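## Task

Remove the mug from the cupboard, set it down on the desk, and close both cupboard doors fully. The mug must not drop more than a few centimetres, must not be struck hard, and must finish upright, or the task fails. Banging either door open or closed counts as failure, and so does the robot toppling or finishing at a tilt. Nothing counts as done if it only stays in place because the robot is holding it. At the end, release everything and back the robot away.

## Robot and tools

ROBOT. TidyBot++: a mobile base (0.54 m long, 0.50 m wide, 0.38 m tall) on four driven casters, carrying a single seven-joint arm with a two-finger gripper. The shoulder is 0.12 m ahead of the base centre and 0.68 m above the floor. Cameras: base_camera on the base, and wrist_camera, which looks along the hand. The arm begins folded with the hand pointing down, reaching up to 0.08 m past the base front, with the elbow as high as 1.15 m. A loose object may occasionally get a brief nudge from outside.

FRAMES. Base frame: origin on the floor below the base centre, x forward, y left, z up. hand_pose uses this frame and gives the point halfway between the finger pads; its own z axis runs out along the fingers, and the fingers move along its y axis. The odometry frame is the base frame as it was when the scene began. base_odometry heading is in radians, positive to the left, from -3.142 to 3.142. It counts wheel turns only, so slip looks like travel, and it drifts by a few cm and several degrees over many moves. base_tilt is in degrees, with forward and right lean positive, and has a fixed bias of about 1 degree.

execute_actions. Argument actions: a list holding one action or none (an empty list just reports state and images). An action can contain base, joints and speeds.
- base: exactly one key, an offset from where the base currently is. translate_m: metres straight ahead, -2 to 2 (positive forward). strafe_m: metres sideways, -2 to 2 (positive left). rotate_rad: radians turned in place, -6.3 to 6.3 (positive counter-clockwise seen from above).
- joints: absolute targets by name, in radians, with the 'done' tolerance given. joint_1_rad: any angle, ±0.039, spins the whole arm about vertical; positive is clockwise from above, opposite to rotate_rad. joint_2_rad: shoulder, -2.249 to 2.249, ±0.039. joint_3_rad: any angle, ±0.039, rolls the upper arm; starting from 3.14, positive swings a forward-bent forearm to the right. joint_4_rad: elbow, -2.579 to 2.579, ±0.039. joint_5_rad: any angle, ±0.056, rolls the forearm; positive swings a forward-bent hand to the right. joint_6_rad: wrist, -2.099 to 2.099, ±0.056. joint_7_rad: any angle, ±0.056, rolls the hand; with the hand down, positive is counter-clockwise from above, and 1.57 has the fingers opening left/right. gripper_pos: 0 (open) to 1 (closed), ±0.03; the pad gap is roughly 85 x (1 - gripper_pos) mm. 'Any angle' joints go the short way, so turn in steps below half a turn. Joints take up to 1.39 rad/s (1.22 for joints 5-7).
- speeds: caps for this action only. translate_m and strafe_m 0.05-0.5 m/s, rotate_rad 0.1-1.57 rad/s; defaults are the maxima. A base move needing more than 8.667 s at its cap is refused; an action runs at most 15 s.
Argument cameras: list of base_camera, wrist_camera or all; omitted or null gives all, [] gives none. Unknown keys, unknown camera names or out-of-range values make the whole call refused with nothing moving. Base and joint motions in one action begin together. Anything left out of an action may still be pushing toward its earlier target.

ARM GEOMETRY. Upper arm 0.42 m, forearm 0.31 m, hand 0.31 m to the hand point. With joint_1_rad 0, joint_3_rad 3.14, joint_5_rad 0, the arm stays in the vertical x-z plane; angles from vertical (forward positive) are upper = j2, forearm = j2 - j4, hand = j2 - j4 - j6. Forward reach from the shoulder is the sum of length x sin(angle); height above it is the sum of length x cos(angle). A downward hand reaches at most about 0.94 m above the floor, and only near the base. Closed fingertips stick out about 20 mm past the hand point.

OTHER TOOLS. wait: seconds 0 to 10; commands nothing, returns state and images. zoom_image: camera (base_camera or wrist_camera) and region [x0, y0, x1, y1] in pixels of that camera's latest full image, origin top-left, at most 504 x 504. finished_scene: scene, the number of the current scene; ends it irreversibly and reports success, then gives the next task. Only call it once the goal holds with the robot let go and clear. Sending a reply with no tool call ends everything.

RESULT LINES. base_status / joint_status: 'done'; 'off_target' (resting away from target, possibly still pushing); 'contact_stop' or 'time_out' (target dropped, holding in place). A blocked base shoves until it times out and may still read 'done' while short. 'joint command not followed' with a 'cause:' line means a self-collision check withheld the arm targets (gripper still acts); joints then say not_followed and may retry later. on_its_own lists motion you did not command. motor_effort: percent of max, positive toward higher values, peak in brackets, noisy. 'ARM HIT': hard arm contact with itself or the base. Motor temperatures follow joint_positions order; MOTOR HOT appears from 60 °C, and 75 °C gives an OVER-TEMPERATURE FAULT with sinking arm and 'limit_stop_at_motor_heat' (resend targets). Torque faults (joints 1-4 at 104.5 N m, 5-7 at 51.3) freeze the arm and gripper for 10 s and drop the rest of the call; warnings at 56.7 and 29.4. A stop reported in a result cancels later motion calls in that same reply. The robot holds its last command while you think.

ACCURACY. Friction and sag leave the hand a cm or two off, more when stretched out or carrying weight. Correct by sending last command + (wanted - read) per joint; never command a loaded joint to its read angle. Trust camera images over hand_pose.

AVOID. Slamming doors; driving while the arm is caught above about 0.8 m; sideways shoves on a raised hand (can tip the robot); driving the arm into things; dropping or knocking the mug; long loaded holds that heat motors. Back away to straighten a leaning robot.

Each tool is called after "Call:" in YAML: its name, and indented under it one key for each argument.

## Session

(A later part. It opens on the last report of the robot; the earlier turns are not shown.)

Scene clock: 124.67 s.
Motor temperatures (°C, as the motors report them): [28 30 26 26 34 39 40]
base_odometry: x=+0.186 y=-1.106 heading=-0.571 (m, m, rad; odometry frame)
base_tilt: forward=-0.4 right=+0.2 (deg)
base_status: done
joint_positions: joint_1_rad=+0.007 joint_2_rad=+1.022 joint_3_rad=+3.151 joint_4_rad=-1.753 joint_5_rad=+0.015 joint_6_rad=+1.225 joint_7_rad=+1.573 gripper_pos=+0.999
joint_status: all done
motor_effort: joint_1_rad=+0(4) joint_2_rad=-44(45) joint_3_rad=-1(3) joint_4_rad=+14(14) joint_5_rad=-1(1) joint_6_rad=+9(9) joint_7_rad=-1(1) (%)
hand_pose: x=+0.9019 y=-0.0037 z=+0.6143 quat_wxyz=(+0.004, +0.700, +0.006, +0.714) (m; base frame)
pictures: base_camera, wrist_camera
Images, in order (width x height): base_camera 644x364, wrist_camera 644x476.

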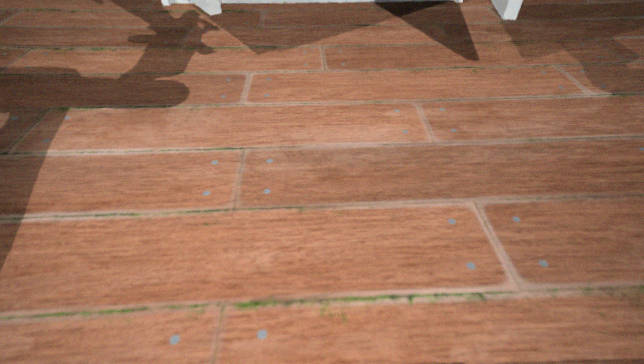

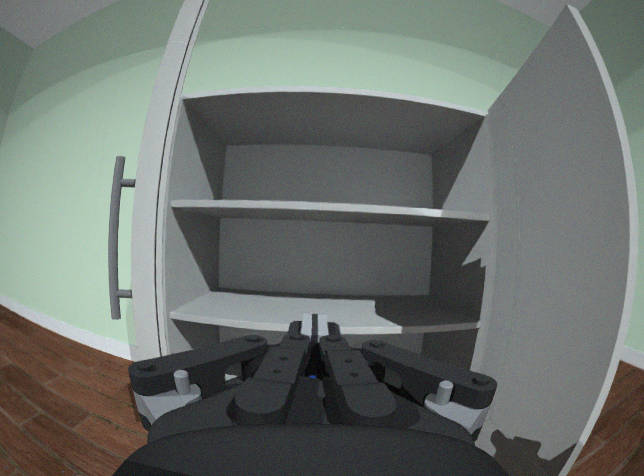

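Call:
execute_actions:
  actions:
    - {"joints":{"joint_2_rad":1.95,"joint_4_rad":-0.55,"joint_6_rad":0.7,"gripper_pos":0}}

Scene clock: 130.33 s.
Motor temperatures (°C, as the motors report them): [28 30 26 26 34 39 40]
base_odometry: x=+0.186 y=-1.106 heading=-0.571 (m, m, rad; odometry frame)
base_tilt: forward=-0.4 right=+0.1 (deg)
base_status: not commanded
joint_positions: joint_1_rad=+0.007 joint_2_rad=+1.934 joint_3_rad=+3.151 joint_4_rad=-0.565 joint_5_rad=+0.015 joint_6_rad=+0.733 joint_7_rad=+1.573 gripper_pos=+0.000
joint_status: all done
motor_effort: joint_1_rad=+0(0) joint_2_rad=-51(55) joint_3_rad=-1(1) joint_4_rad=+18(18) joint_5_rad=-1(1) joint_6_rad=+9(10) joint_7_rad=-2(1) (%)
hand_pose: x=+1.0063 y=-0.0025 z=+0.2208 quat_wxyz=(+0.005, +0.772, +0.010, +0.635) (m; base frame)
pictures: base_camera, wrist_camera
Images, in order (width x height): base_camera 644x364, wrist_camera 644x476.

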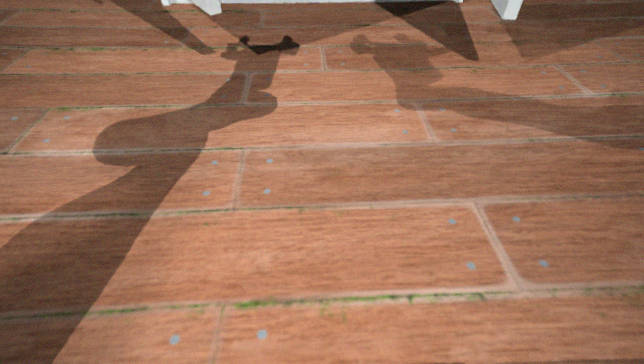

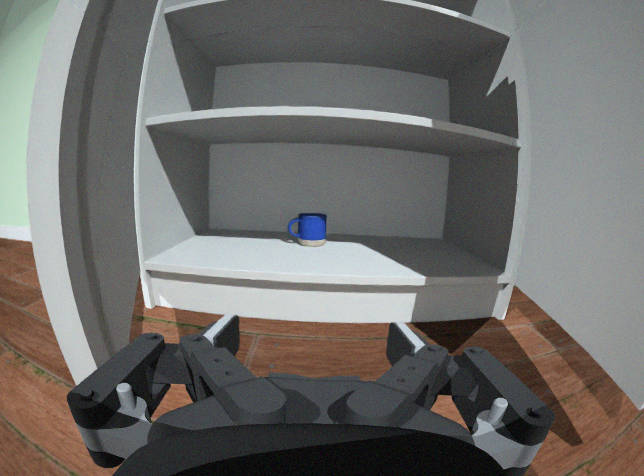

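Call:
execute_actions:
  actions:
    - {"base":{"translate_m":0.4},"speeds":{"translate_m":0.2}}

Scene clock: 143.77 s.
Motor temperatures (°C, as the motors report them): [28 31 26 26 34 39 40]
base_odometry: x=+0.523 y=-1.322 heading=-0.571 (m, m, rad; odometry frame)
base_tilt: forward=-0.3 right=+0.1 (deg)
base_status: done
joint_positions: joint_1_rad=+0.007 joint_2_rad=+1.937 joint_3_rad=+3.151 joint_4_rad=-0.559 joint_5_rad=+0.015 joint_6_rad=+0.733 joint_7_rad=+1.573 gripper_pos=+0.000
joint_status: not commanded
motor_effort: joint_1_rad=+0(0) joint_2_rad=-51(53) joint_3_rad=-1(1) joint_4_rad=+18(19) joint_5_rad=-1(1) joint_6_rad=+9(9) joint_7_rad=-1(1) (%)
hand_pose: x=+1.0065 y=-0.0024 z=+0.2205 quat_wxyz=(+0.005, +0.772, +0.010, +0.636) (m; base frame)
pictures: base_camera, wrist_camera
Images, in order (width x height): base_camera 644x364, wrist_camera 644x476.

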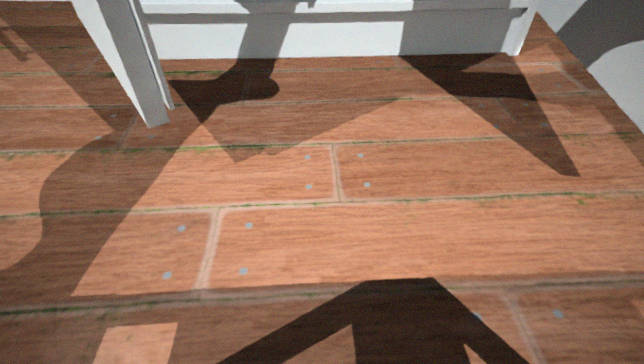

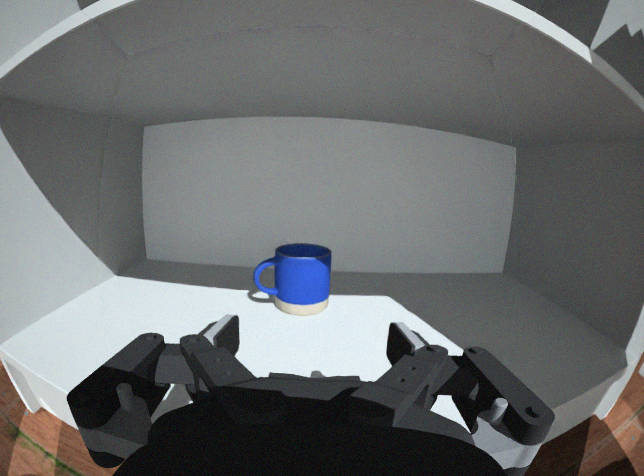

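Call:
execute_actions:
  actions:
    - {"base":{"translate_m":0.12},"joints":{"joint_1_rad":-0.02},"speeds":{"translate_m":0.1}}
  cameras: ["wrist_camera"]

Scene clock: 151.97 s.
Motor temperatures (°C, as the motors report them): [28 31 26 26 34 39 40]
base_odometry: x=+0.624 y=-1.387 heading=-0.571 (m, m, rad; odometry frame)
base_tilt: forward=-0.3 right=+0.1 (deg)
base_status: done
joint_positions: joint_1_rad=-0.011 joint_2_rad=+1.938 joint_3_rad=+3.151 joint_4_rad=-0.558 joint_5_rad=+0.015 joint_6_rad=+0.733 joint_7_rad=+1.573 gripper_pos=+0.000
joint_status: all done
motor_effort: joint_1_rad=+0(2) joint_2_rad=-51(53) joint_3_rad=-1(1) joint_4_rad=+18(19) joint_5_rad=-1(1) joint_6_rad=+8(9) joint_7_rad=-1(1) (%)
hand_pose: x=+1.0061 y=+0.0130 z=+0.2199 quat_wxyz=(-0.001, +0.772, +0.016, +0.636) (m; base frame)
pictures: wrist_camera
Images, in order (width x height): wrist_camera 644x476.

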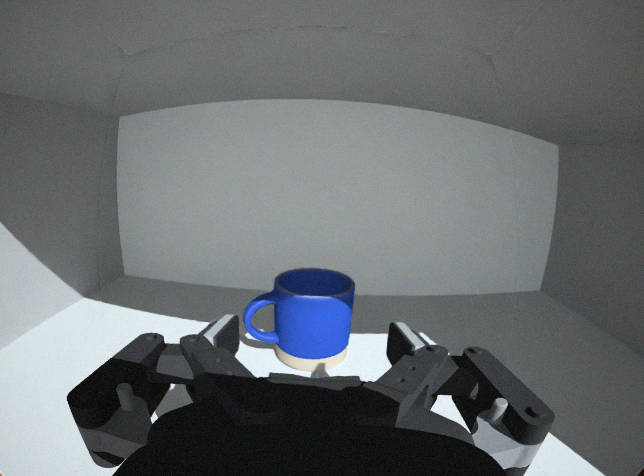

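Call:
execute_actions:
  actions:
    - {"base":{"translate_m":0.06},"speeds":{"translate_m":0.05}}
  cameras: ["wrist_camera"]

Scene clock: 156.47 s.
Motor temperatures (°C, as the motors report them): [28 31 26 27 34 39 40]
base_odometry: x=+0.674 y=-1.420 heading=-0.572 (m, m, rad; odometry frame)
base_tilt: forward=-0.3 right=+0.2 (deg)
base_status: done
joint_positions: joint_1_rad=-0.011 joint_2_rad=+1.939 joint_3_rad=+3.151 joint_4_rad=-0.558 joint_5_rad=+0.015 joint_6_rad=+0.733 joint_7_rad=+1.573 gripper_pos=+0.000
joint_status: not commanded
motor_effort: joint_1_rad=+0(1) joint_2_rad=-52(53) joint_3_rad=-1(1) joint_4_rad=+19(19) joint_5_rad=-2(1) joint_6_rad=+8(9) joint_7_rad=-1(1) (%)
hand_pose: x=+1.0061 y=+0.0130 z=+0.2197 quat_wxyz=(-0.001, +0.772, +0.016, +0.636) (m; base frame)
pictures: wrist_camera
Images, in order (width x height): wrist_camera 644x476.

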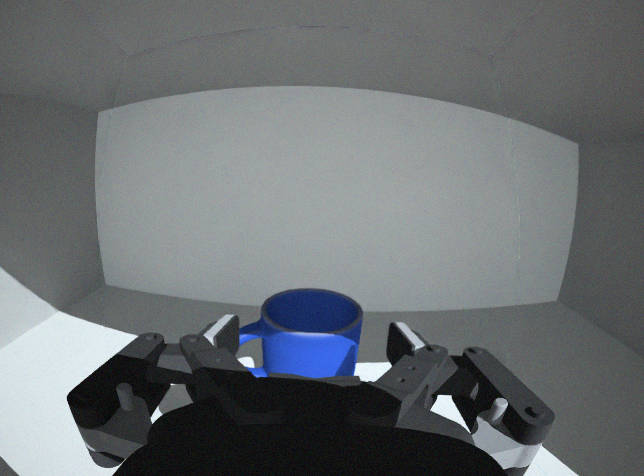

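Call:
execute_actions:
  actions:
    - {"base":{"translate_m":0.04},"speeds":{"translate_m":0.05}}
  cameras: ["wrist_camera"]

Scene clock: 160.80 s.
Motor temperatures (°C, as the motors report them): [28 31 26 27 34 39 40]
base_odometry: x=+0.708 y=-1.441 heading=-0.572 (m, m, rad; odometry frame)
base_tilt: forward=-0.4 right=+0.2 (deg)
base_status: done
joint_positions: joint_1_rad=-0.011 joint_2_rad=+1.939 joint_3_rad=+3.151 joint_4_rad=-0.558 joint_5_rad=+0.015 joint_6_rad=+0.733 joint_7_rad=+1.573 gripper_pos=+0.000
joint_status: not commanded
motor_effort: joint_1_rad=+0(1) joint_2_rad=-52(53) joint_3_rad=-1(1) joint_4_rad=+18(19) joint_5_rad=-1(2) joint_6_rad=+9(9) joint_7_rad=-1(1) (%)
hand_pose: x=+1.0060 y=+0.0130 z=+0.2196 quat_wxyz=(-0.001, +0.772, +0.016, +0.636) (m; base frame)
pictures: wrist_camera
Images, in order (width x height): wrist_camera 644x476.

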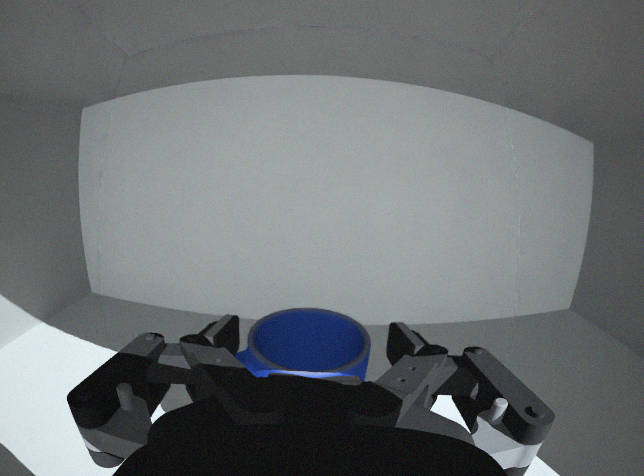

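Call:
execute_actions:
  actions:
    - {"joints":{"joint_6_rad":0.64}}
  cameras: ["wrist_camera"]

Scene clock: 163.87 s.
Motor temperatures (°C, as the motors report them): [28 31 26 27 34 39 40]
base_odometry: x=+0.708 y=-1.441 heading=-0.572 (m, m, rad; odometry frame)
base_tilt: forward=-0.4 right=+0.2 (deg)
base_status: not commanded
joint_positions: joint_1_rad=-0.011 joint_2_rad=+1.941 joint_3_rad=+3.151 joint_4_rad=-0.557 joint_5_rad=+0.015 joint_6_rad=+0.668 joint_7_rad=+1.573 gripper_pos=+0.000
joint_status: all done
motor_effort: joint_1_rad=+0(1) joint_2_rad=-51(54) joint_3_rad=-1(1) joint_4_rad=+18(19) joint_5_rad=-1(1) joint_6_rad=+9(9) joint_7_rad=-1(1) (%)
hand_pose: x=+1.0007 y=+0.0126 z=+0.1983 quat_wxyz=(+0.000, +0.792, +0.016, +0.610) (m; base frame)
pictures: wrist_camera
Images, in order (width x height): wrist_camera 644x476.

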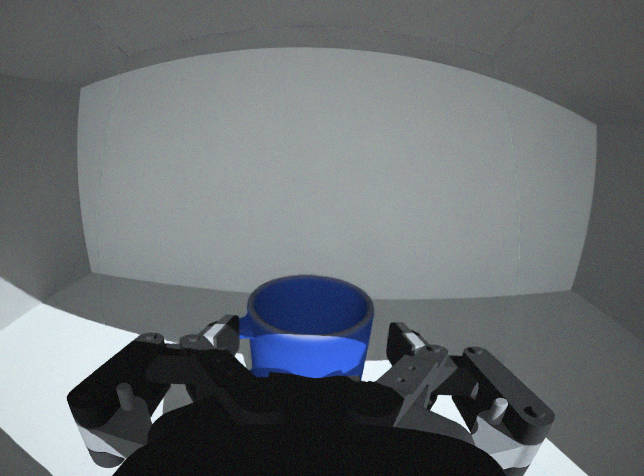

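Call:
execute_actions:
  actions:
    - {"base":{"translate_m":0.03},"speeds":{"translate_m":0.05}}
  cameras: ["wrist_camera"]

Scene clock: 166.60 s.
Motor temperatures (°C, as the motors report them): [28 31 26 27 34 39 40]
base_odometry: x=+0.733 y=-1.458 heading=-0.572 (m, m, rad; odometry frame)
base_tilt: forward=-0.4 right=+0.1 (deg)
base_status: done
joint_positions: joint_1_rad=-0.014 joint_2_rad=+1.941 joint_3_rad=+3.151 joint_4_rad=-0.557 joint_5_rad=+0.015 joint_6_rad=+0.668 joint_7_rad=+1.573 gripper_pos=+0.000
joint_status: not commanded
motor_effort: joint_1_rad=+0(1) joint_2_rad=-51(53) joint_3_rad=-1(1) joint_4_rad=+18(19) joint_5_rad=-1(2) joint_6_rad=+8(9) joint_7_rad=-1(1) (%)
hand_pose: x=+1.0005 y=+0.0149 z=+0.1981 quat_wxyz=(-0.001, +0.792, +0.017, +0.610) (m; base frame)
pictures: wrist_camera
Images, in order (width x height): wrist_camera 644x476.

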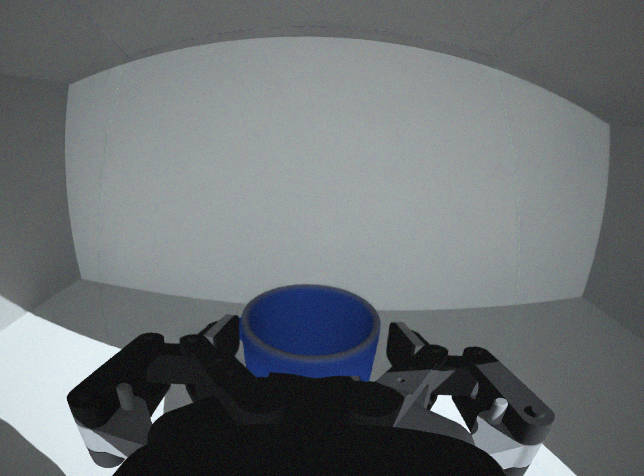

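Call:
execute_actions:
  actions:
    - {"joints":{"gripper_pos":1}}
  cameras: ["wrist_camera"]

Scene clock: 169.03 s.
Motor temperatures (°C, as the motors report them): [28 31 26 27 34 39 40]
base_odometry: x=+0.733 y=-1.458 heading=-0.572 (m, m, rad; odometry frame)
base_tilt: forward=-0.4 right=+0.1 (deg)
base_status: not commanded
joint_positions: joint_1_rad=-0.016 joint_2_rad=+1.942 joint_3_rad=+3.151 joint_4_rad=-0.553 joint_5_rad=+0.015 joint_6_rad=+0.668 joint_7_rad=+1.573 gripper_pos=+0.169
joint_status: gripper_pos off_target (ended at +0.169, target +1.000)
motor_effort: joint_1_rad=-1(2) joint_2_rad=-49(54) joint_3_rad=-1(1) joint_4_rad=+18(20) joint_5_rad=-1(2) joint_6_rad=+7(9) joint_7_rad=-1(1) (%)
hand_pose: x=+1.0014 y=+0.0168 z=+0.1992 quat_wxyz=(-0.002, +0.792, +0.018, +0.611) (m; base frame)
pictures: wrist_camera
Images, in order (width x height): wrist_camera 644x476.

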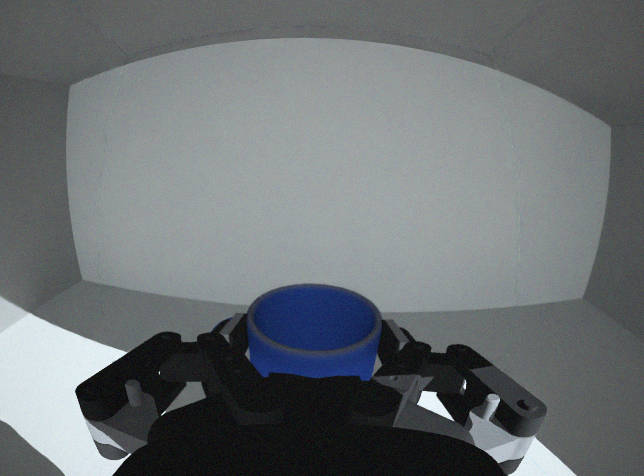

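Call:
execute_actions:
  actions:
    - {"joints":{"joint_2_rad":1.89}}
  cameras: ["wrist_camera"]

Call:
execute_actions:
  actions:
    - {"base":{"translate_m":-0.75},"speeds":{"translate_m":0.25}}

Scene clock: 173.53 s.
Motor temperatures (°C, as the motors report them): [28 31 26 27 34 39 40]
base_odometry: x=+0.733 y=-1.458 heading=-0.572 (m, m, rad; odometry frame)
base_tilt: forward=-0.4 right=+0.2 (deg)
base_status: not commanded
joint_positions: joint_1_rad=-0.016 joint_2_rad=+1.935 joint_3_rad=+3.151 joint_4_rad=-0.557 joint_5_rad=+0.015 joint_6_rad=+0.659 joint_7_rad=+1.573 gripper_pos=+0.169
joint_status: joint_2_rad off_target (ended at +1.935, target +1.890)
motor_effort: joint_1_rad=+0(0) joint_2_rad=-56(56) joint_3_rad=-1(1) joint_4_rad=+20(21) joint_5_rad=-1(1) joint_6_rad=+11(11) joint_7_rad=-1(1) (%)
hand_pose: x=+1.0025 y=+0.0168 z=+0.2002 quat_wxyz=(-0.002, +0.794, +0.018, +0.608) (m; base frame)
pictures: wrist_camera
Images, in order (width x height): wrist_camera 644x476.

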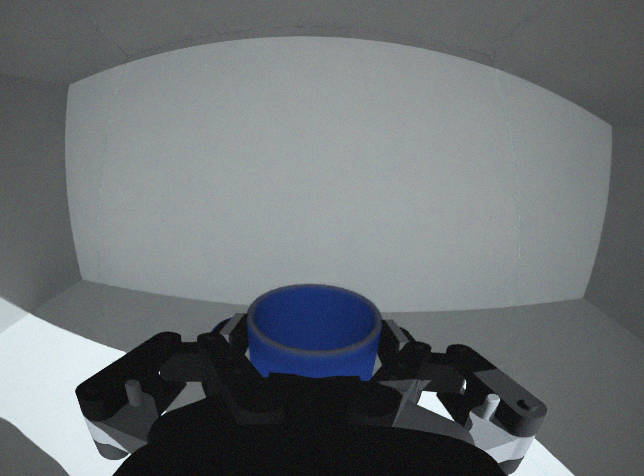

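Scene clock: 177.47 s.
Motor temperatures (°C, as the motors report them): [28 31 26 27 34 39 40]
base_odometry: x=+0.103 y=-1.051 heading=-0.572 (m, m, rad; odometry frame)
base_tilt: forward=-0.4 right=+0.1 (deg)
base_status: done
joint_positions: joint_1_rad=-0.016 joint_2_rad=+1.929 joint_3_rad=+3.151 joint_4_rad=-0.560 joint_5_rad=+0.015 joint_6_rad=+0.655 joint_7_rad=+1.573 gripper_pos=+0.169
joint_status: not commanded
motor_effort: joint_1_rad=+0(1) joint_2_rad=-57(58) joint_3_rad=-1(1) joint_4_rad=+21(23) joint_5_rad=-1(2) joint_6_rad=+12(11) joint_7_rad=-1(1) (%)
hand_pose: x=+1.0043 y=+0.0171 z=+0.2035 quat_wxyz=(-0.002, +0.794, +0.018, +0.608) (m; base frame)
pictures: base_camera, wrist_camera
Images, in order (width x height): base_camera 644x364, wrist_camera 644x476.

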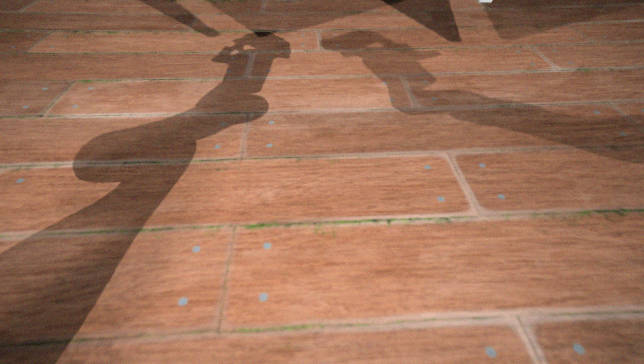

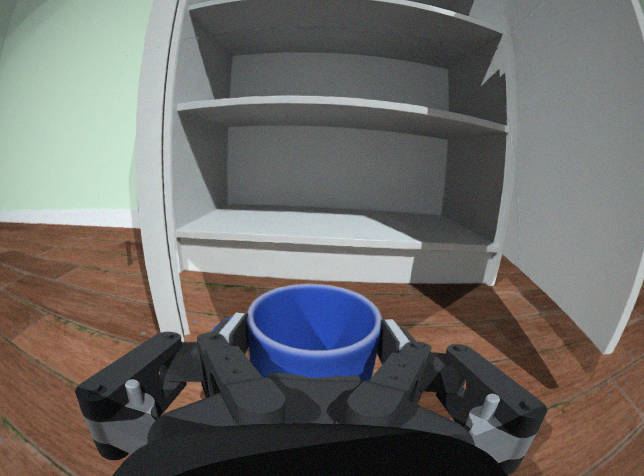

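Call:
execute_actions:
  actions:
    - {"base":{"translate_m":-0.3},"joints":{"joint_1_rad":0,"joint_2_rad":0.4,"joint_4_rad":-1.5,"joint_6_rad":0.12}}
  cameras: []

Call:
execute_actions:
  actions:
    - {"base":{"rotate_rad":1.57},"speeds":{"rotate_rad":0.8}}

Scene clock: 186.67 s.
Motor temperatures (°C, as the motors report them): [28 31 26 27 34 39 40]
base_odometry: x=-0.150 y=-0.889 heading=-0.573 (m, m, rad; odometry frame)
base_tilt: forward=-0.4 right=+0.1 (deg)
base_status: done
joint_positions: joint_1_rad=-0.015 joint_2_rad=+0.440 joint_3_rad=+3.151 joint_4_rad=-1.508 joint_5_rad=+0.015 joint_6_rad=+0.135 joint_7_rad=+1.573 gripper_pos=+0.169
joint_status: joint_2_rad off_target (ended at +0.440, target +0.400); the others done
motor_effort: joint_1_rad=+0(1) joint_2_rad=-42(63) joint_3_rad=+0(1) joint_4_rad=+28(28) joint_5_rad=-1(1) joint_6_rad=+11(12) joint_7_rad=-1(1) (%)
hand_pose: x=+0.8927 y=+0.0080 z=+0.8722 quat_wxyz=(+0.004, +0.787, +0.011, +0.617) (m; base frame)
pictures: none
No camera images: the call's "cameras" was empty. Leave "cameras" out to get every camera's image.

Scene clock: 189.73 s.
Motor temperatures (°C, as the motors report them): [28 31 26 27 34 39 40]
base_odometry: x=-0.150 y=-0.889 heading=+0.997 (m, m, rad; odometry frame)
base_tilt: forward=-0.4 right=+0.2 (deg)
base_status: done
joint_positions: joint_1_rad=-0.001 joint_2_rad=+0.440 joint_3_rad=+3.137 joint_4_rad=-1.508 joint_5_rad=+0.015 joint_6_rad=+0.135 joint_7_rad=+1.573 gripper_pos=+0.169
joint_status: not commanded
motor_effort: joint_1_rad=+0(5) joint_2_rad=-42(44) joint_3_rad=-1(5) joint_4_rad=+28(28) joint_5_rad=-2(1) joint_6_rad=+11(11) joint_7_rad=-1(1) (%)
hand_pose: x=+0.8926 y=+0.0058 z=+0.8723 quat_wxyz=(+0.002, +0.787, +0.009, +0.617) (m; base frame)
pictures: base_camera, wrist_camera
Images, in order (width x height): base_camera 644x364, wrist_camera 644x476.

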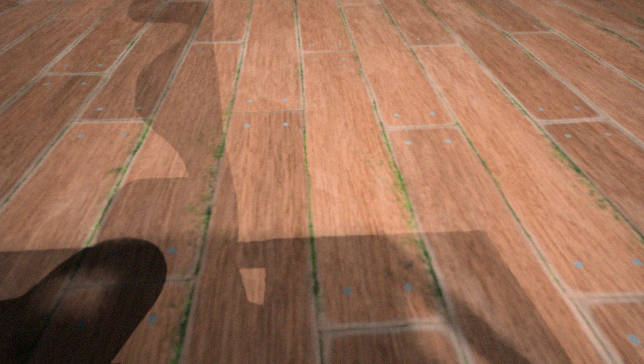

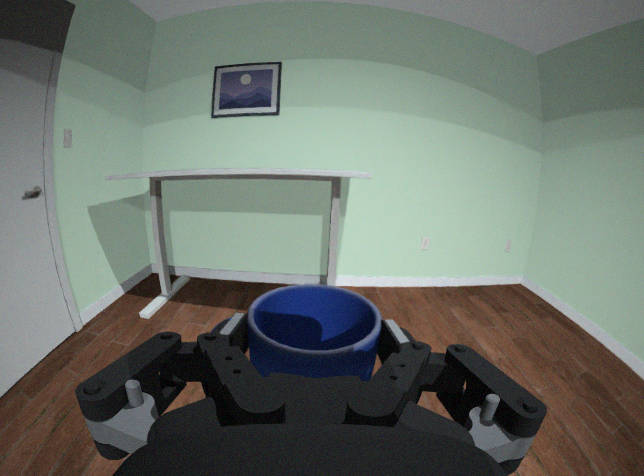

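Call:
execute_actions:
  actions:
    - {"base":{"strafe_m":0.3},"joints":{"joint_2_rad":0.05,"joint_4_rad":-1.25,"joint_6_rad":-0.48}}
  cameras: []

Call:
execute_actions:
  actions:
    - {"base":{"translate_m":0.8},"speeds":{"translate_m":0.35}}

Scene clock: 199.13 s.
Motor temperatures (°C, as the motors report them): [28 31 26 27 34 39 40]
base_odometry: x=-0.402 y=-0.726 heading=+0.998 (m, m, rad; odometry frame)
base_tilt: forward=-0.4 right=+0.1 (deg)
base_status: done
joint_positions: joint_1_rad=-0.006 joint_2_rad=+0.062 joint_3_rad=+3.137 joint_4_rad=-1.265 joint_5_rad=+0.015 joint_6_rad=-0.465 joint_7_rad=+1.573 gripper_pos=+0.169
joint_status: all done
motor_effort: joint_1_rad=+0(3) joint_2_rad=-28(45) joint_3_rad=+0(3) joint_4_rad=+29(32) joint_5_rad=-1(0) joint_6_rad=+11(13) joint_7_rad=-1(1) (%)
hand_pose: x=+0.7536 y=+0.0059 z=+1.1093 quat_wxyz=(+0.004, +0.781, +0.008, +0.625) (m; base frame)
pictures: none
No camera images: the call's "cameras" was empty. Leave "cameras" out to get every camera's image.

Scene clock: 202.50 s.
Motor temperatures (°C, as the motors report them): [28 31 26 27 34 39 40]
base_odometry: x=+0.032 y=-0.054 heading=+0.998 (m, m, rad; odometry frame)
base_tilt: forward=-0.4 right=+0.2 (deg)
base_status: done
joint_positions: joint_1_rad=-0.006 joint_2_rad=+0.066 joint_3_rad=+3.137 joint_4_rad=-1.266 joint_5_rad=+0.015 joint_6_rad=-0.467 joint_7_rad=+1.573 gripper_pos=+0.169
joint_status: not commanded
motor_effort: joint_1_rad=+0(1) joint_2_rad=-28(31) joint_3_rad=+0(1) joint_4_rad=+28(29) joint_5_rad=-1(1) joint_6_rad=+11(12) joint_7_rad=-1(2) (%)
hand_pose: x=+0.7553 y=+0.0059 z=+1.1058 quat_wxyz=(+0.004, +0.783, +0.008, +0.622) (m; base frame)
pictures: base_camera, wrist_camera
Images, in order (width x height): base_camera 644x364, wrist_camera 644x476.

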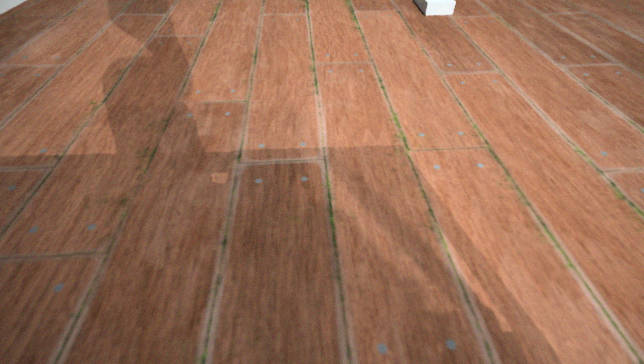

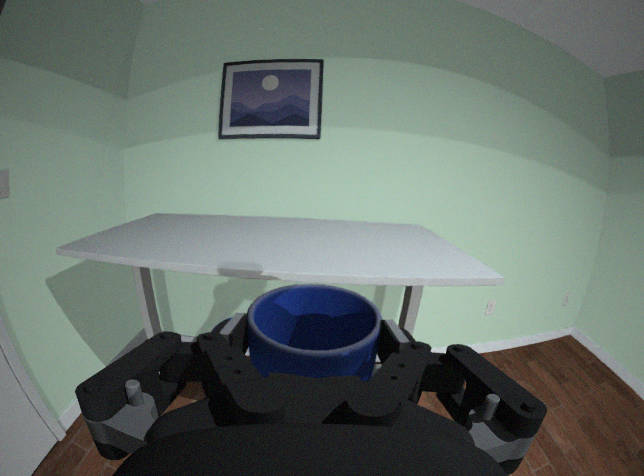

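Call:
execute_actions:
  actions:
    - {"base":{"translate_m":0.33},"speeds":{"translate_m":0.25}}

Scene clock: 207.37 s.
Motor temperatures (°C, as the motors report them): [28 31 26 27 34 39 40]
base_odometry: x=+0.211 y=+0.224 heading=+0.998 (m, m, rad; odometry frame)
base_tilt: forward=-0.4 right=+0.2 (deg)
base_status: done
joint_positions: joint_1_rad=-0.006 joint_2_rad=+0.068 joint_3_rad=+3.137 joint_4_rad=-1.266 joint_5_rad=+0.015 joint_6_rad=-0.468 joint_7_rad=+1.573 gripper_pos=+0.169
joint_status: not commanded
motor_effort: joint_1_rad=+0(0) joint_2_rad=-28(32) joint_3_rad=+0(0) joint_4_rad=+29(29) joint_5_rad=-1(1) joint_6_rad=+12(11) joint_7_rad=-2(1) (%)
hand_pose: x=+0.7560 y=+0.0059 z=+1.1043 quat_wxyz=(+0.004, +0.784, +0.008, +0.621) (m; base frame)
pictures: base_camera, wrist_camera
Images, in order (width x height): base_camera 644x364, wrist_camera 644x476.

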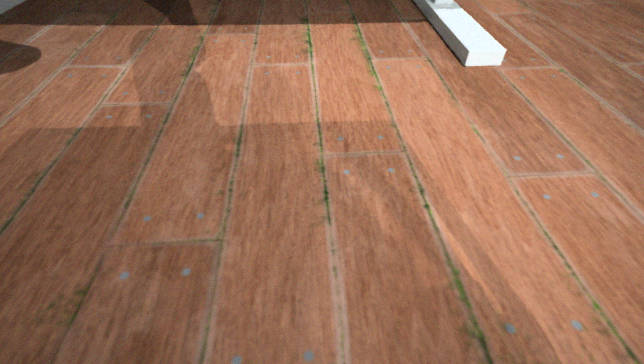

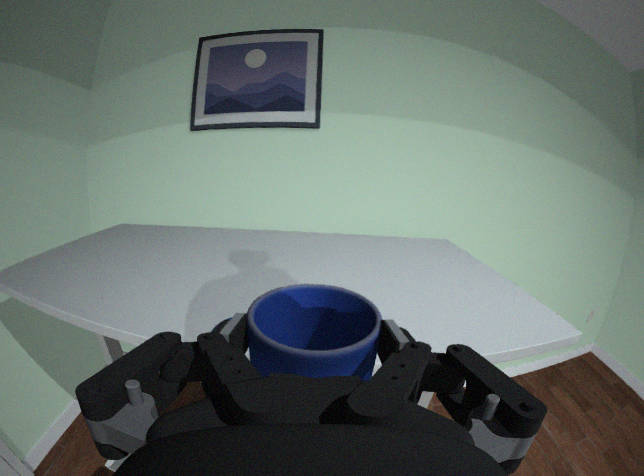

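Call:
execute_actions:
  actions:
    - {"base":{"translate_m":0.25},"speeds":{"translate_m":0.2}}
  cameras: ["wrist_camera"]

Call:
execute_actions:
  actions:
    - {"joints":{"joint_2_rad":0.12,"joint_6_rad":-0.42}}
  cameras: ["wrist_camera"]

Scene clock: 213.47 s.
Motor temperatures (°C, as the motors report them): [28 31 26 27 34 39 40]
base_odometry: x=+0.346 y=+0.434 heading=+0.998 (m, m, rad; odometry frame)
base_tilt: forward=-0.5 right=+0.1 (deg)
base_status: done
joint_positions: joint_1_rad=-0.006 joint_2_rad=+0.069 joint_3_rad=+3.137 joint_4_rad=-1.266 joint_5_rad=+0.015 joint_6_rad=-0.469 joint_7_rad=+1.573 gripper_pos=+0.169
joint_status: not commanded
motor_effort: joint_1_rad=+0(1) joint_2_rad=-29(32) joint_3_rad=+0(0) joint_4_rad=+29(30) joint_5_rad=-1(1) joint_6_rad=+11(12) joint_7_rad=-1(1) (%)
hand_pose: x=+0.7564 y=+0.0059 z=+1.1037 quat_wxyz=(+0.004, +0.784, +0.008, +0.620) (m; base frame)
pictures: wrist_camera
Images, in order (width x height): wrist_camera 644x476.

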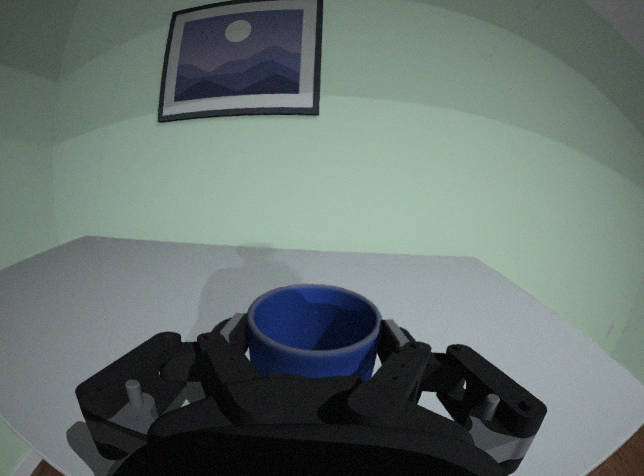

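Scene clock: 214.43 s.
Motor temperatures (°C, as the motors report them): [28 31 26 27 34 39 40]
base_odometry: x=+0.346 y=+0.434 heading=+0.998 (m, m, rad; odometry frame)
base_tilt: forward=-0.4 right=+0.1 (deg)
base_status: not commanded
joint_positions: joint_1_rad=-0.006 joint_2_rad=+0.132 joint_3_rad=+3.137 joint_4_rad=-1.267 joint_5_rad=+0.015 joint_6_rad=-0.469 joint_7_rad=+1.573 gripper_pos=+0.169
joint_status: all done
motor_effort: joint_1_rad=+0(0) joint_2_rad=-31(33) joint_3_rad=+0(0) joint_4_rad=+29(31) joint_5_rad=-1(1) joint_6_rad=+11(12) joint_7_rad=-1(2) (%)
hand_pose: x=+0.7818 y=+0.0061 z=+1.0615 quat_wxyz=(+0.004, +0.804, +0.008, +0.595) (m; base frame)
pictures: wrist_camera
Images, in order (width x height): wrist_camera 644x476.

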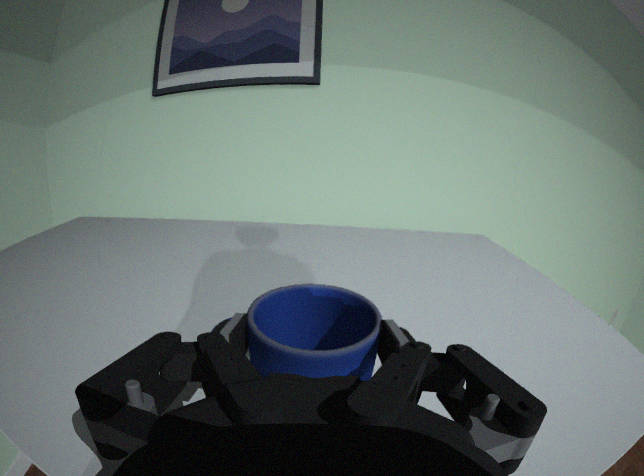

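Call:
execute_actions:
  actions:
    - {"joints":{"joint_2_rad":0.17,"joint_6_rad":-0.38}}

Scene clock: 230.03 s.
Motor temperatures (°C, as the motors report them): [28 31 26 27 34 39 40]
base_odometry: x=+0.346 y=+0.434 heading=+0.998 (m, m, rad; odometry frame)
base_tilt: forward=-0.4 right=+0.1 (deg)
base_status: not commanded
joint_positions: joint_1_rad=-0.006 joint_2_rad=+0.178 joint_3_rad=+3.137 joint_4_rad=-1.267 joint_5_rad=+0.015 joint_6_rad=-0.431 joint_7_rad=+1.573 gripper_pos=+0.169
joint_status: all done
motor_effort: joint_1_rad=+0(1) joint_2_rad=-33(34) joint_3_rad=+0(0) joint_4_rad=+29(30) joint_5_rad=-1(1) joint_6_rad=+11(12) joint_7_rad=-1(1) (%)
hand_pose: x=+0.8024 y=+0.0064 z=+1.0416 quat_wxyz=(+0.004, +0.806, +0.008, +0.591) (m; base frame)
pictures: base_camera, wrist_camera
Images, in order (width x height): base_camera 644x364, wrist_camera 644x476.

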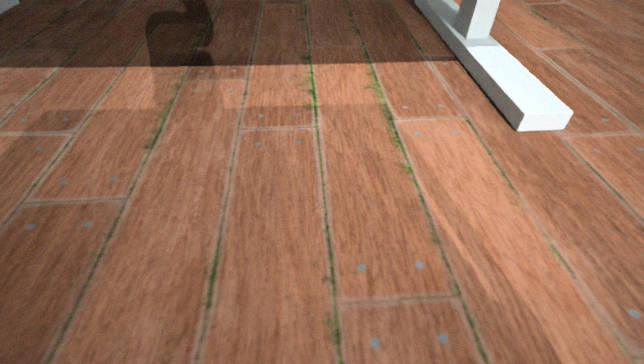

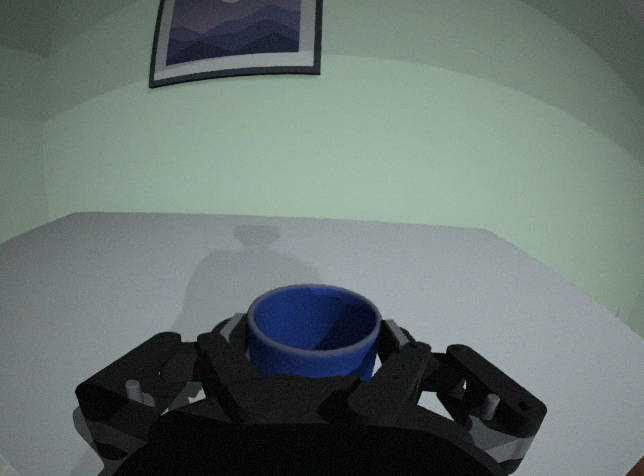

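Call:
execute_actions:
  actions:
    - {"joints":{"joint_2_rad":0.22,"joint_6_rad":-0.33}}
  cameras: ["wrist_camera"]

Call:
execute_actions:
  actions:
    - {"joints":{"joint_2_rad":0.27,"joint_6_rad":-0.28}}
  cameras: ["wrist_camera"]

Scene clock: 233.67 s.
Motor temperatures (°C, as the motors report them): [28 31 26 27 34 39 40]
base_odometry: x=+0.346 y=+0.434 heading=+0.998 (m, m, rad; odometry frame)
base_tilt: forward=-0.3 right=+0.2 (deg)
base_status: not commanded
joint_positions: joint_1_rad=-0.006 joint_2_rad=+0.221 joint_3_rad=+3.137 joint_4_rad=-1.267 joint_5_rad=+0.015 joint_6_rad=-0.374 joint_7_rad=+1.573 gripper_pos=+0.169
joint_status: all done
motor_effort: joint_1_rad=+0(1) joint_2_rad=-35(36) joint_3_rad=+0(0) joint_4_rad=+30(30) joint_5_rad=-1(1) joint_6_rad=+12(11) joint_7_rad=-1(1) (%)
hand_pose: x=+0.8227 y=+0.0067 z=+1.0289 quat_wxyz=(+0.003, +0.802, +0.009, +0.597) (m; base frame)
pictures: wrist_camera
Images, in order (width x height): wrist_camera 644x476.

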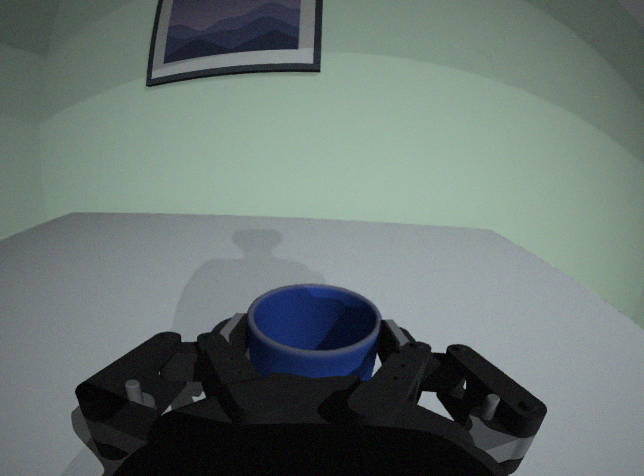

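Scene clock: 234.43 s.
Motor temperatures (°C, as the motors report them): [28 31 26 27 34 39 40]
base_odometry: x=+0.346 y=+0.434 heading=+0.998 (m, m, rad; odometry frame)
base_tilt: forward=-0.4 right=+0.2 (deg)
base_status: not commanded
joint_positions: joint_1_rad=-0.006 joint_2_rad=+0.252 joint_3_rad=+3.137 joint_4_rad=-1.264 joint_5_rad=+0.015 joint_6_rad=-0.315 joint_7_rad=+1.573 gripper_pos=+0.169
joint_status: all done
motor_effort: joint_1_rad=+0(0) joint_2_rad=-33(35) joint_3_rad=-1(0) joint_4_rad=+26(29) joint_5_rad=+0(1) joint_6_rad=+9(12) joint_7_rad=-1(1) (%)
hand_pose: x=+0.8384 y=+0.0071 z=+1.0266 quat_wxyz=(+0.003, +0.793, +0.009, +0.609) (m; base frame)
pictures: wrist_camera
Images, in order (width x height): wrist_camera 644x476.

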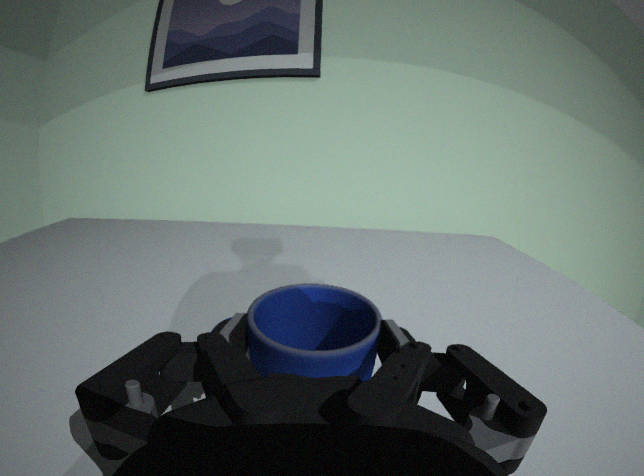

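Call:
execute_actions:
  actions:
    - {"joints":{"joint_4_rad":-1.35,"joint_6_rad":-0.2}}
  cameras: ["wrist_camera"]

Call:
execute_actions:
  actions:
    - {"joints":{"joint_4_rad":-1.45,"joint_6_rad":-0.1}}
  cameras: ["wrist_camera"]

Scene clock: 239.97 s.
Motor temperatures (°C, as the motors report them): [28 31 26 27 34 39 40]
base_odometry: x=+0.346 y=+0.434 heading=+0.998 (m, m, rad; odometry frame)
base_tilt: forward=-0.4 right=+0.1 (deg)
base_status: not commanded
joint_positions: joint_1_rad=-0.006 joint_2_rad=+0.250 joint_3_rad=+3.137 joint_4_rad=-1.316 joint_5_rad=+0.015 joint_6_rad=-0.219 joint_7_rad=+1.573 gripper_pos=+0.169
joint_status: all done
motor_effort: joint_1_rad=+0(1) joint_2_rad=-26(33) joint_3_rad=+0(0) joint_4_rad=+22(27) joint_5_rad=-1(1) joint_6_rad=+6(9) joint_7_rad=-1(1) (%)
hand_pose: x=+0.8414 y=+0.0075 z=+1.0251 quat_wxyz=(+0.003, +0.778, +0.009, +0.628) (m; base frame)
pictures: wrist_camera
Images, in order (width x height): wrist_camera 644x476.

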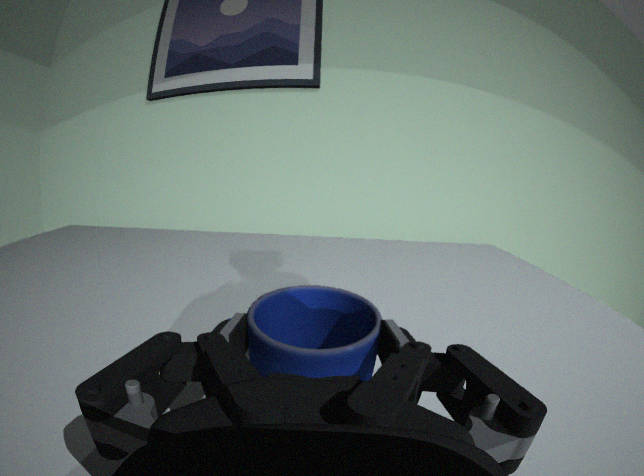

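Scene clock: 240.87 s.
Motor temperatures (°C, as the motors report them): [28 31 26 27 34 39 40]
base_odometry: x=+0.346 y=+0.434 heading=+0.998 (m, m, rad; odometry frame)
base_tilt: forward=-0.4 right=+0.2 (deg)
base_status: not commanded
joint_positions: joint_1_rad=-0.006 joint_2_rad=+0.236 joint_3_rad=+3.137 joint_4_rad=-1.392 joint_5_rad=+0.015 joint_6_rad=-0.097 joint_7_rad=+1.573 gripper_pos=+0.169
joint_status: joint_4_rad off_target (ended at -1.392, target -1.450); the others done
motor_effort: joint_1_rad=-1(2) joint_2_rad=-21(26) joint_3_rad=-2(2) joint_4_rad=+16(22) joint_5_rad=-2(1) joint_6_rad=+3(7) joint_7_rad=-2(1) (%)
hand_pose: x=+0.8387 y=+0.0079 z=+1.0251 quat_wxyz=(+0.002, +0.759, +0.009, +0.650) (m; base frame)
pictures: wrist_camera
Images, in order (width x height): wrist_camera 644x476.

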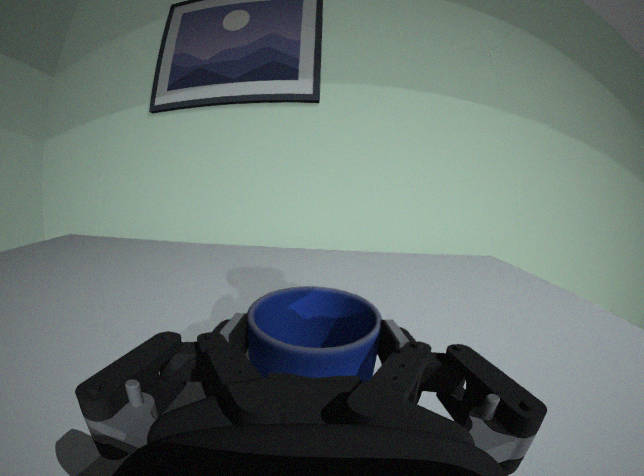

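Call:
execute_actions:
  actions:
    - {"joints":{"joint_2_rad":0.25,"joint_4_rad":-1.38,"joint_6_rad":-0.23}}
  cameras: []

Call:
execute_actions:
  actions:
    - {"joints":{"gripper_pos":0}}
  cameras: ["wrist_camera"]

Call:
execute_actions:
  actions:
    - {"base":{"translate_m":-0.45},"speeds":{"translate_m":0.2}}
  cameras: ["wrist_camera"]

Scene clock: 246.27 s.
Motor temperatures (°C, as the motors report them): [28 30 26 27 34 39 40]
base_odometry: x=+0.346 y=+0.434 heading=+0.998 (m, m, rad; odometry frame)
base_tilt: forward=-0.4 right=+0.2 (deg)
base_status: not commanded
joint_positions: joint_1_rad=-0.006 joint_2_rad=+0.236 joint_3_rad=+3.137 joint_4_rad=-1.357 joint_5_rad=+0.015 joint_6_rad=-0.167 joint_7_rad=+1.573 gripper_pos=+0.169
joint_status: joint_6_rad off_target (ended at -0.167, target -0.230); the others done
motor_effort: joint_1_rad=+0(1) joint_2_rad=-26(28) joint_3_rad=+0(2) joint_4_rad=+19(21) joint_5_rad=-1(2) joint_6_rad=+5(5) joint_7_rad=-1(1) (%)
hand_pose: x=+0.8372 y=+0.0076 z=+1.0257 quat_wxyz=(+0.003, +0.771, +0.009, +0.637) (m; base frame)
pictures: none
No camera images: the call's "cameras" was empty. Leave "cameras" out to get every camera's image.

Scene clock: 247.53 s.
Motor temperatures (°C, as the motors report them): [28 30 26 27 34 39 40]
base_odometry: x=+0.346 y=+0.434 heading=+0.998 (m, m, rad; odometry frame)
base_tilt: forward=-0.4 right=+0.1 (deg)
base_status: not commanded
joint_positions: joint_1_rad=-0.006 joint_2_rad=+0.242 joint_3_rad=+3.137 joint_4_rad=-1.379 joint_5_rad=+0.015 joint_6_rad=-0.198 joint_7_rad=+1.573 gripper_pos=+0.000
joint_status: all done
motor_effort: joint_1_rad=+0(0) joint_2_rad=-32(33) joint_3_rad=+0(0) joint_4_rad=+26(26) joint_5_rad=-1(1) joint_6_rad=+8(9) joint_7_rad=-1(1) (%)
hand_pose: x=+0.8356 y=+0.0074 z=+0.9976 quat_wxyz=(+0.003, +0.789, +0.009, +0.614) (m; base frame)
pictures: wrist_camera
Images, in order (width x height): wrist_camera 644x476.

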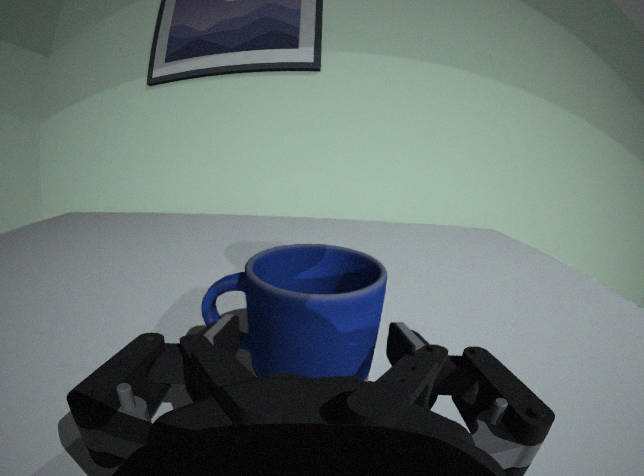

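Scene clock: 250.57 s.
Motor temperatures (°C, as the motors report them): [28 30 26 27 34 39 40]
base_odometry: x=+0.102 y=+0.056 heading=+0.998 (m, m, rad; odometry frame)
base_tilt: forward=-0.4 right=+0.2 (deg)
base_status: done
joint_positions: joint_1_rad=-0.006 joint_2_rad=+0.245 joint_3_rad=+3.137 joint_4_rad=-1.379 joint_5_rad=+0.015 joint_6_rad=-0.199 joint_7_rad=+1.573 gripper_pos=+0.000
joint_status: not commanded
motor_effort: joint_1_rad=+0(1) joint_2_rad=-31(34) joint_3_rad=+0(1) joint_4_rad=+25(27) joint_5_rad=-1(1) joint_6_rad=+8(9) joint_7_rad=-1(1) (%)
hand_pose: x=+0.8365 y=+0.0074 z=+0.9952 quat_wxyz=(+0.003, +0.791, +0.009, +0.612) (m; base frame)
pictures: wrist_camera
Images, in order (width x height): wrist_camera 644x476.

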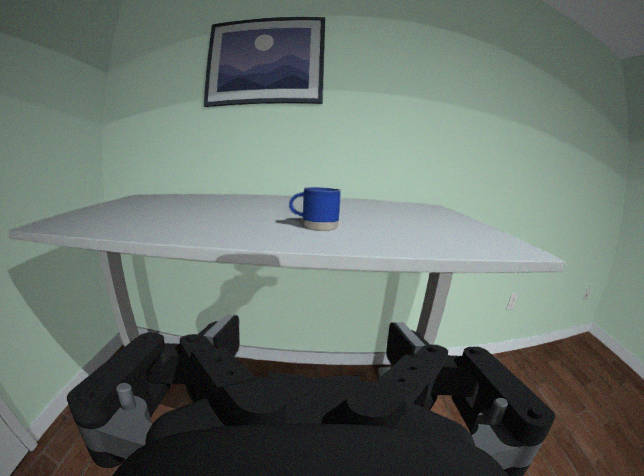

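Call:
execute_actions:
  actions:
    - {"base":{"rotate_rad":-1.57},"joints":{"joint_2_rad":0.7,"joint_4_rad":-1.255,"joint_6_rad":0.36,"gripper_pos":1}}
  cameras: []

Call:
execute_actions:
  actions:
    - {"base":{"strafe_m":-1.45}}
  cameras: []

Call:
execute_actions:
  actions:
    - {"base":{"translate_m":0.55}}

Scene clock: 259.73 s.
Motor temperatures (°C, as the motors report them): [28 30 26 27 34 39 40]
base_odometry: x=+0.102 y=+0.056 heading=-0.572 (m, m, rad; odometry frame)
base_tilt: forward=-0.4 right=+0.1 (deg)
base_status: done
joint_positions: joint_1_rad=+0.003 joint_2_rad=+0.711 joint_3_rad=+3.149 joint_4_rad=-1.266 joint_5_rad=+0.015 joint_6_rad=+0.326 joint_7_rad=+1.573 gripper_pos=+0.999
joint_status: all done
motor_effort: joint_1_rad=+1(8) joint_2_rad=-46(53) joint_3_rad=+0(5) joint_4_rad=+24(25) joint_5_rad=-1(0) joint_6_rad=+9(9) joint_7_rad=-1(1) (%)
hand_pose: x=+0.9928 y=-0.0037 z=+0.8512 quat_wxyz=(+0.008, +0.735, +0.006, +0.678) (m; base frame)
pictures: none
No camera images: the call's "cameras" was empty. Leave "cameras" out to get every camera's image.

Scene clock: 264.03 s.
Motor temperatures (°C, as the motors report them): [28 30 26 27 34 39 40]
base_odometry: x=-0.684 y=-1.163 heading=-0.573 (m, m, rad; odometry frame)
base_tilt: forward=-0.4 right=+0.1 (deg)
base_status: done
joint_positions: joint_1_rad=+0.003 joint_2_rad=+0.711 joint_3_rad=+3.149 joint_4_rad=-1.266 joint_5_rad=+0.015 joint_6_rad=+0.326 joint_7_rad=+1.573 gripper_pos=+0.999
joint_status: not commanded
motor_effort: joint_1_rad=+0(3) joint_2_rad=-46(46) joint_3_rad=-1(2) joint_4_rad=+24(24) joint_5_rad=-1(1) joint_6_rad=+9(9) joint_7_rad=-1(1) (%)
hand_pose: x=+0.9928 y=-0.0037 z=+0.8512 quat_wxyz=(+0.008, +0.735, +0.006, +0.678) (m; base frame)
pictures: none
No camera images: the call's "cameras" was empty. Leave "cameras" out to get every camera's image.

Scene clock: 266.53 s.
Motor temperatures (°C, as the motors report them): [28 30 26 27 34 39 40]
base_odometry: x=-0.222 y=-1.461 heading=-0.573 (m, m, rad; odometry frame)
base_tilt: forward=-0.4 right=+0.1 (deg)
base_status: done
joint_positions: joint_1_rad=+0.003 joint_2_rad=+0.711 joint_3_rad=+3.149 joint_4_rad=-1.264 joint_5_rad=+0.015 joint_6_rad=+0.328 joint_7_rad=+1.573 gripper_pos=+0.999
joint_status: not commanded
motor_effort: joint_1_rad=+0(0) joint_2_rad=-46(49) joint_3_rad=-1(1) joint_4_rad=+24(25) joint_5_rad=-1(1) joint_6_rad=+8(9) joint_7_rad=-1(1) (%)
hand_pose: x=+0.9930 y=-0.0037 z=+0.8531 quat_wxyz=(+0.008, +0.734, +0.006, +0.680) (m; base frame)
pictures: base_camera, wrist_camera
Images, in order (width x height): base_camera 644x364, wrist_camera 644x476.

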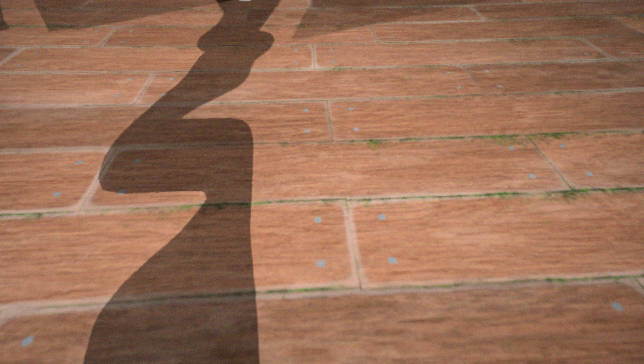

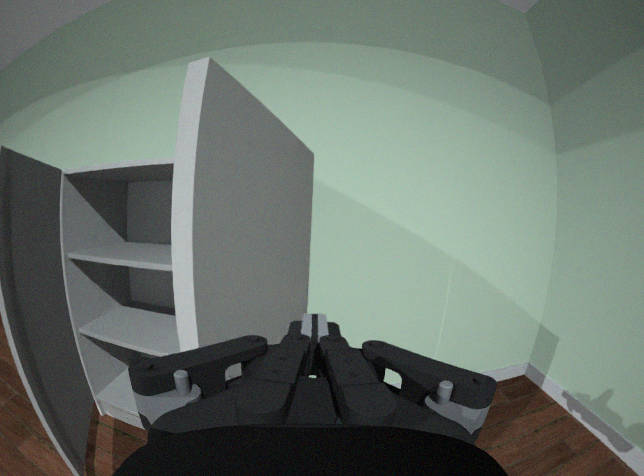

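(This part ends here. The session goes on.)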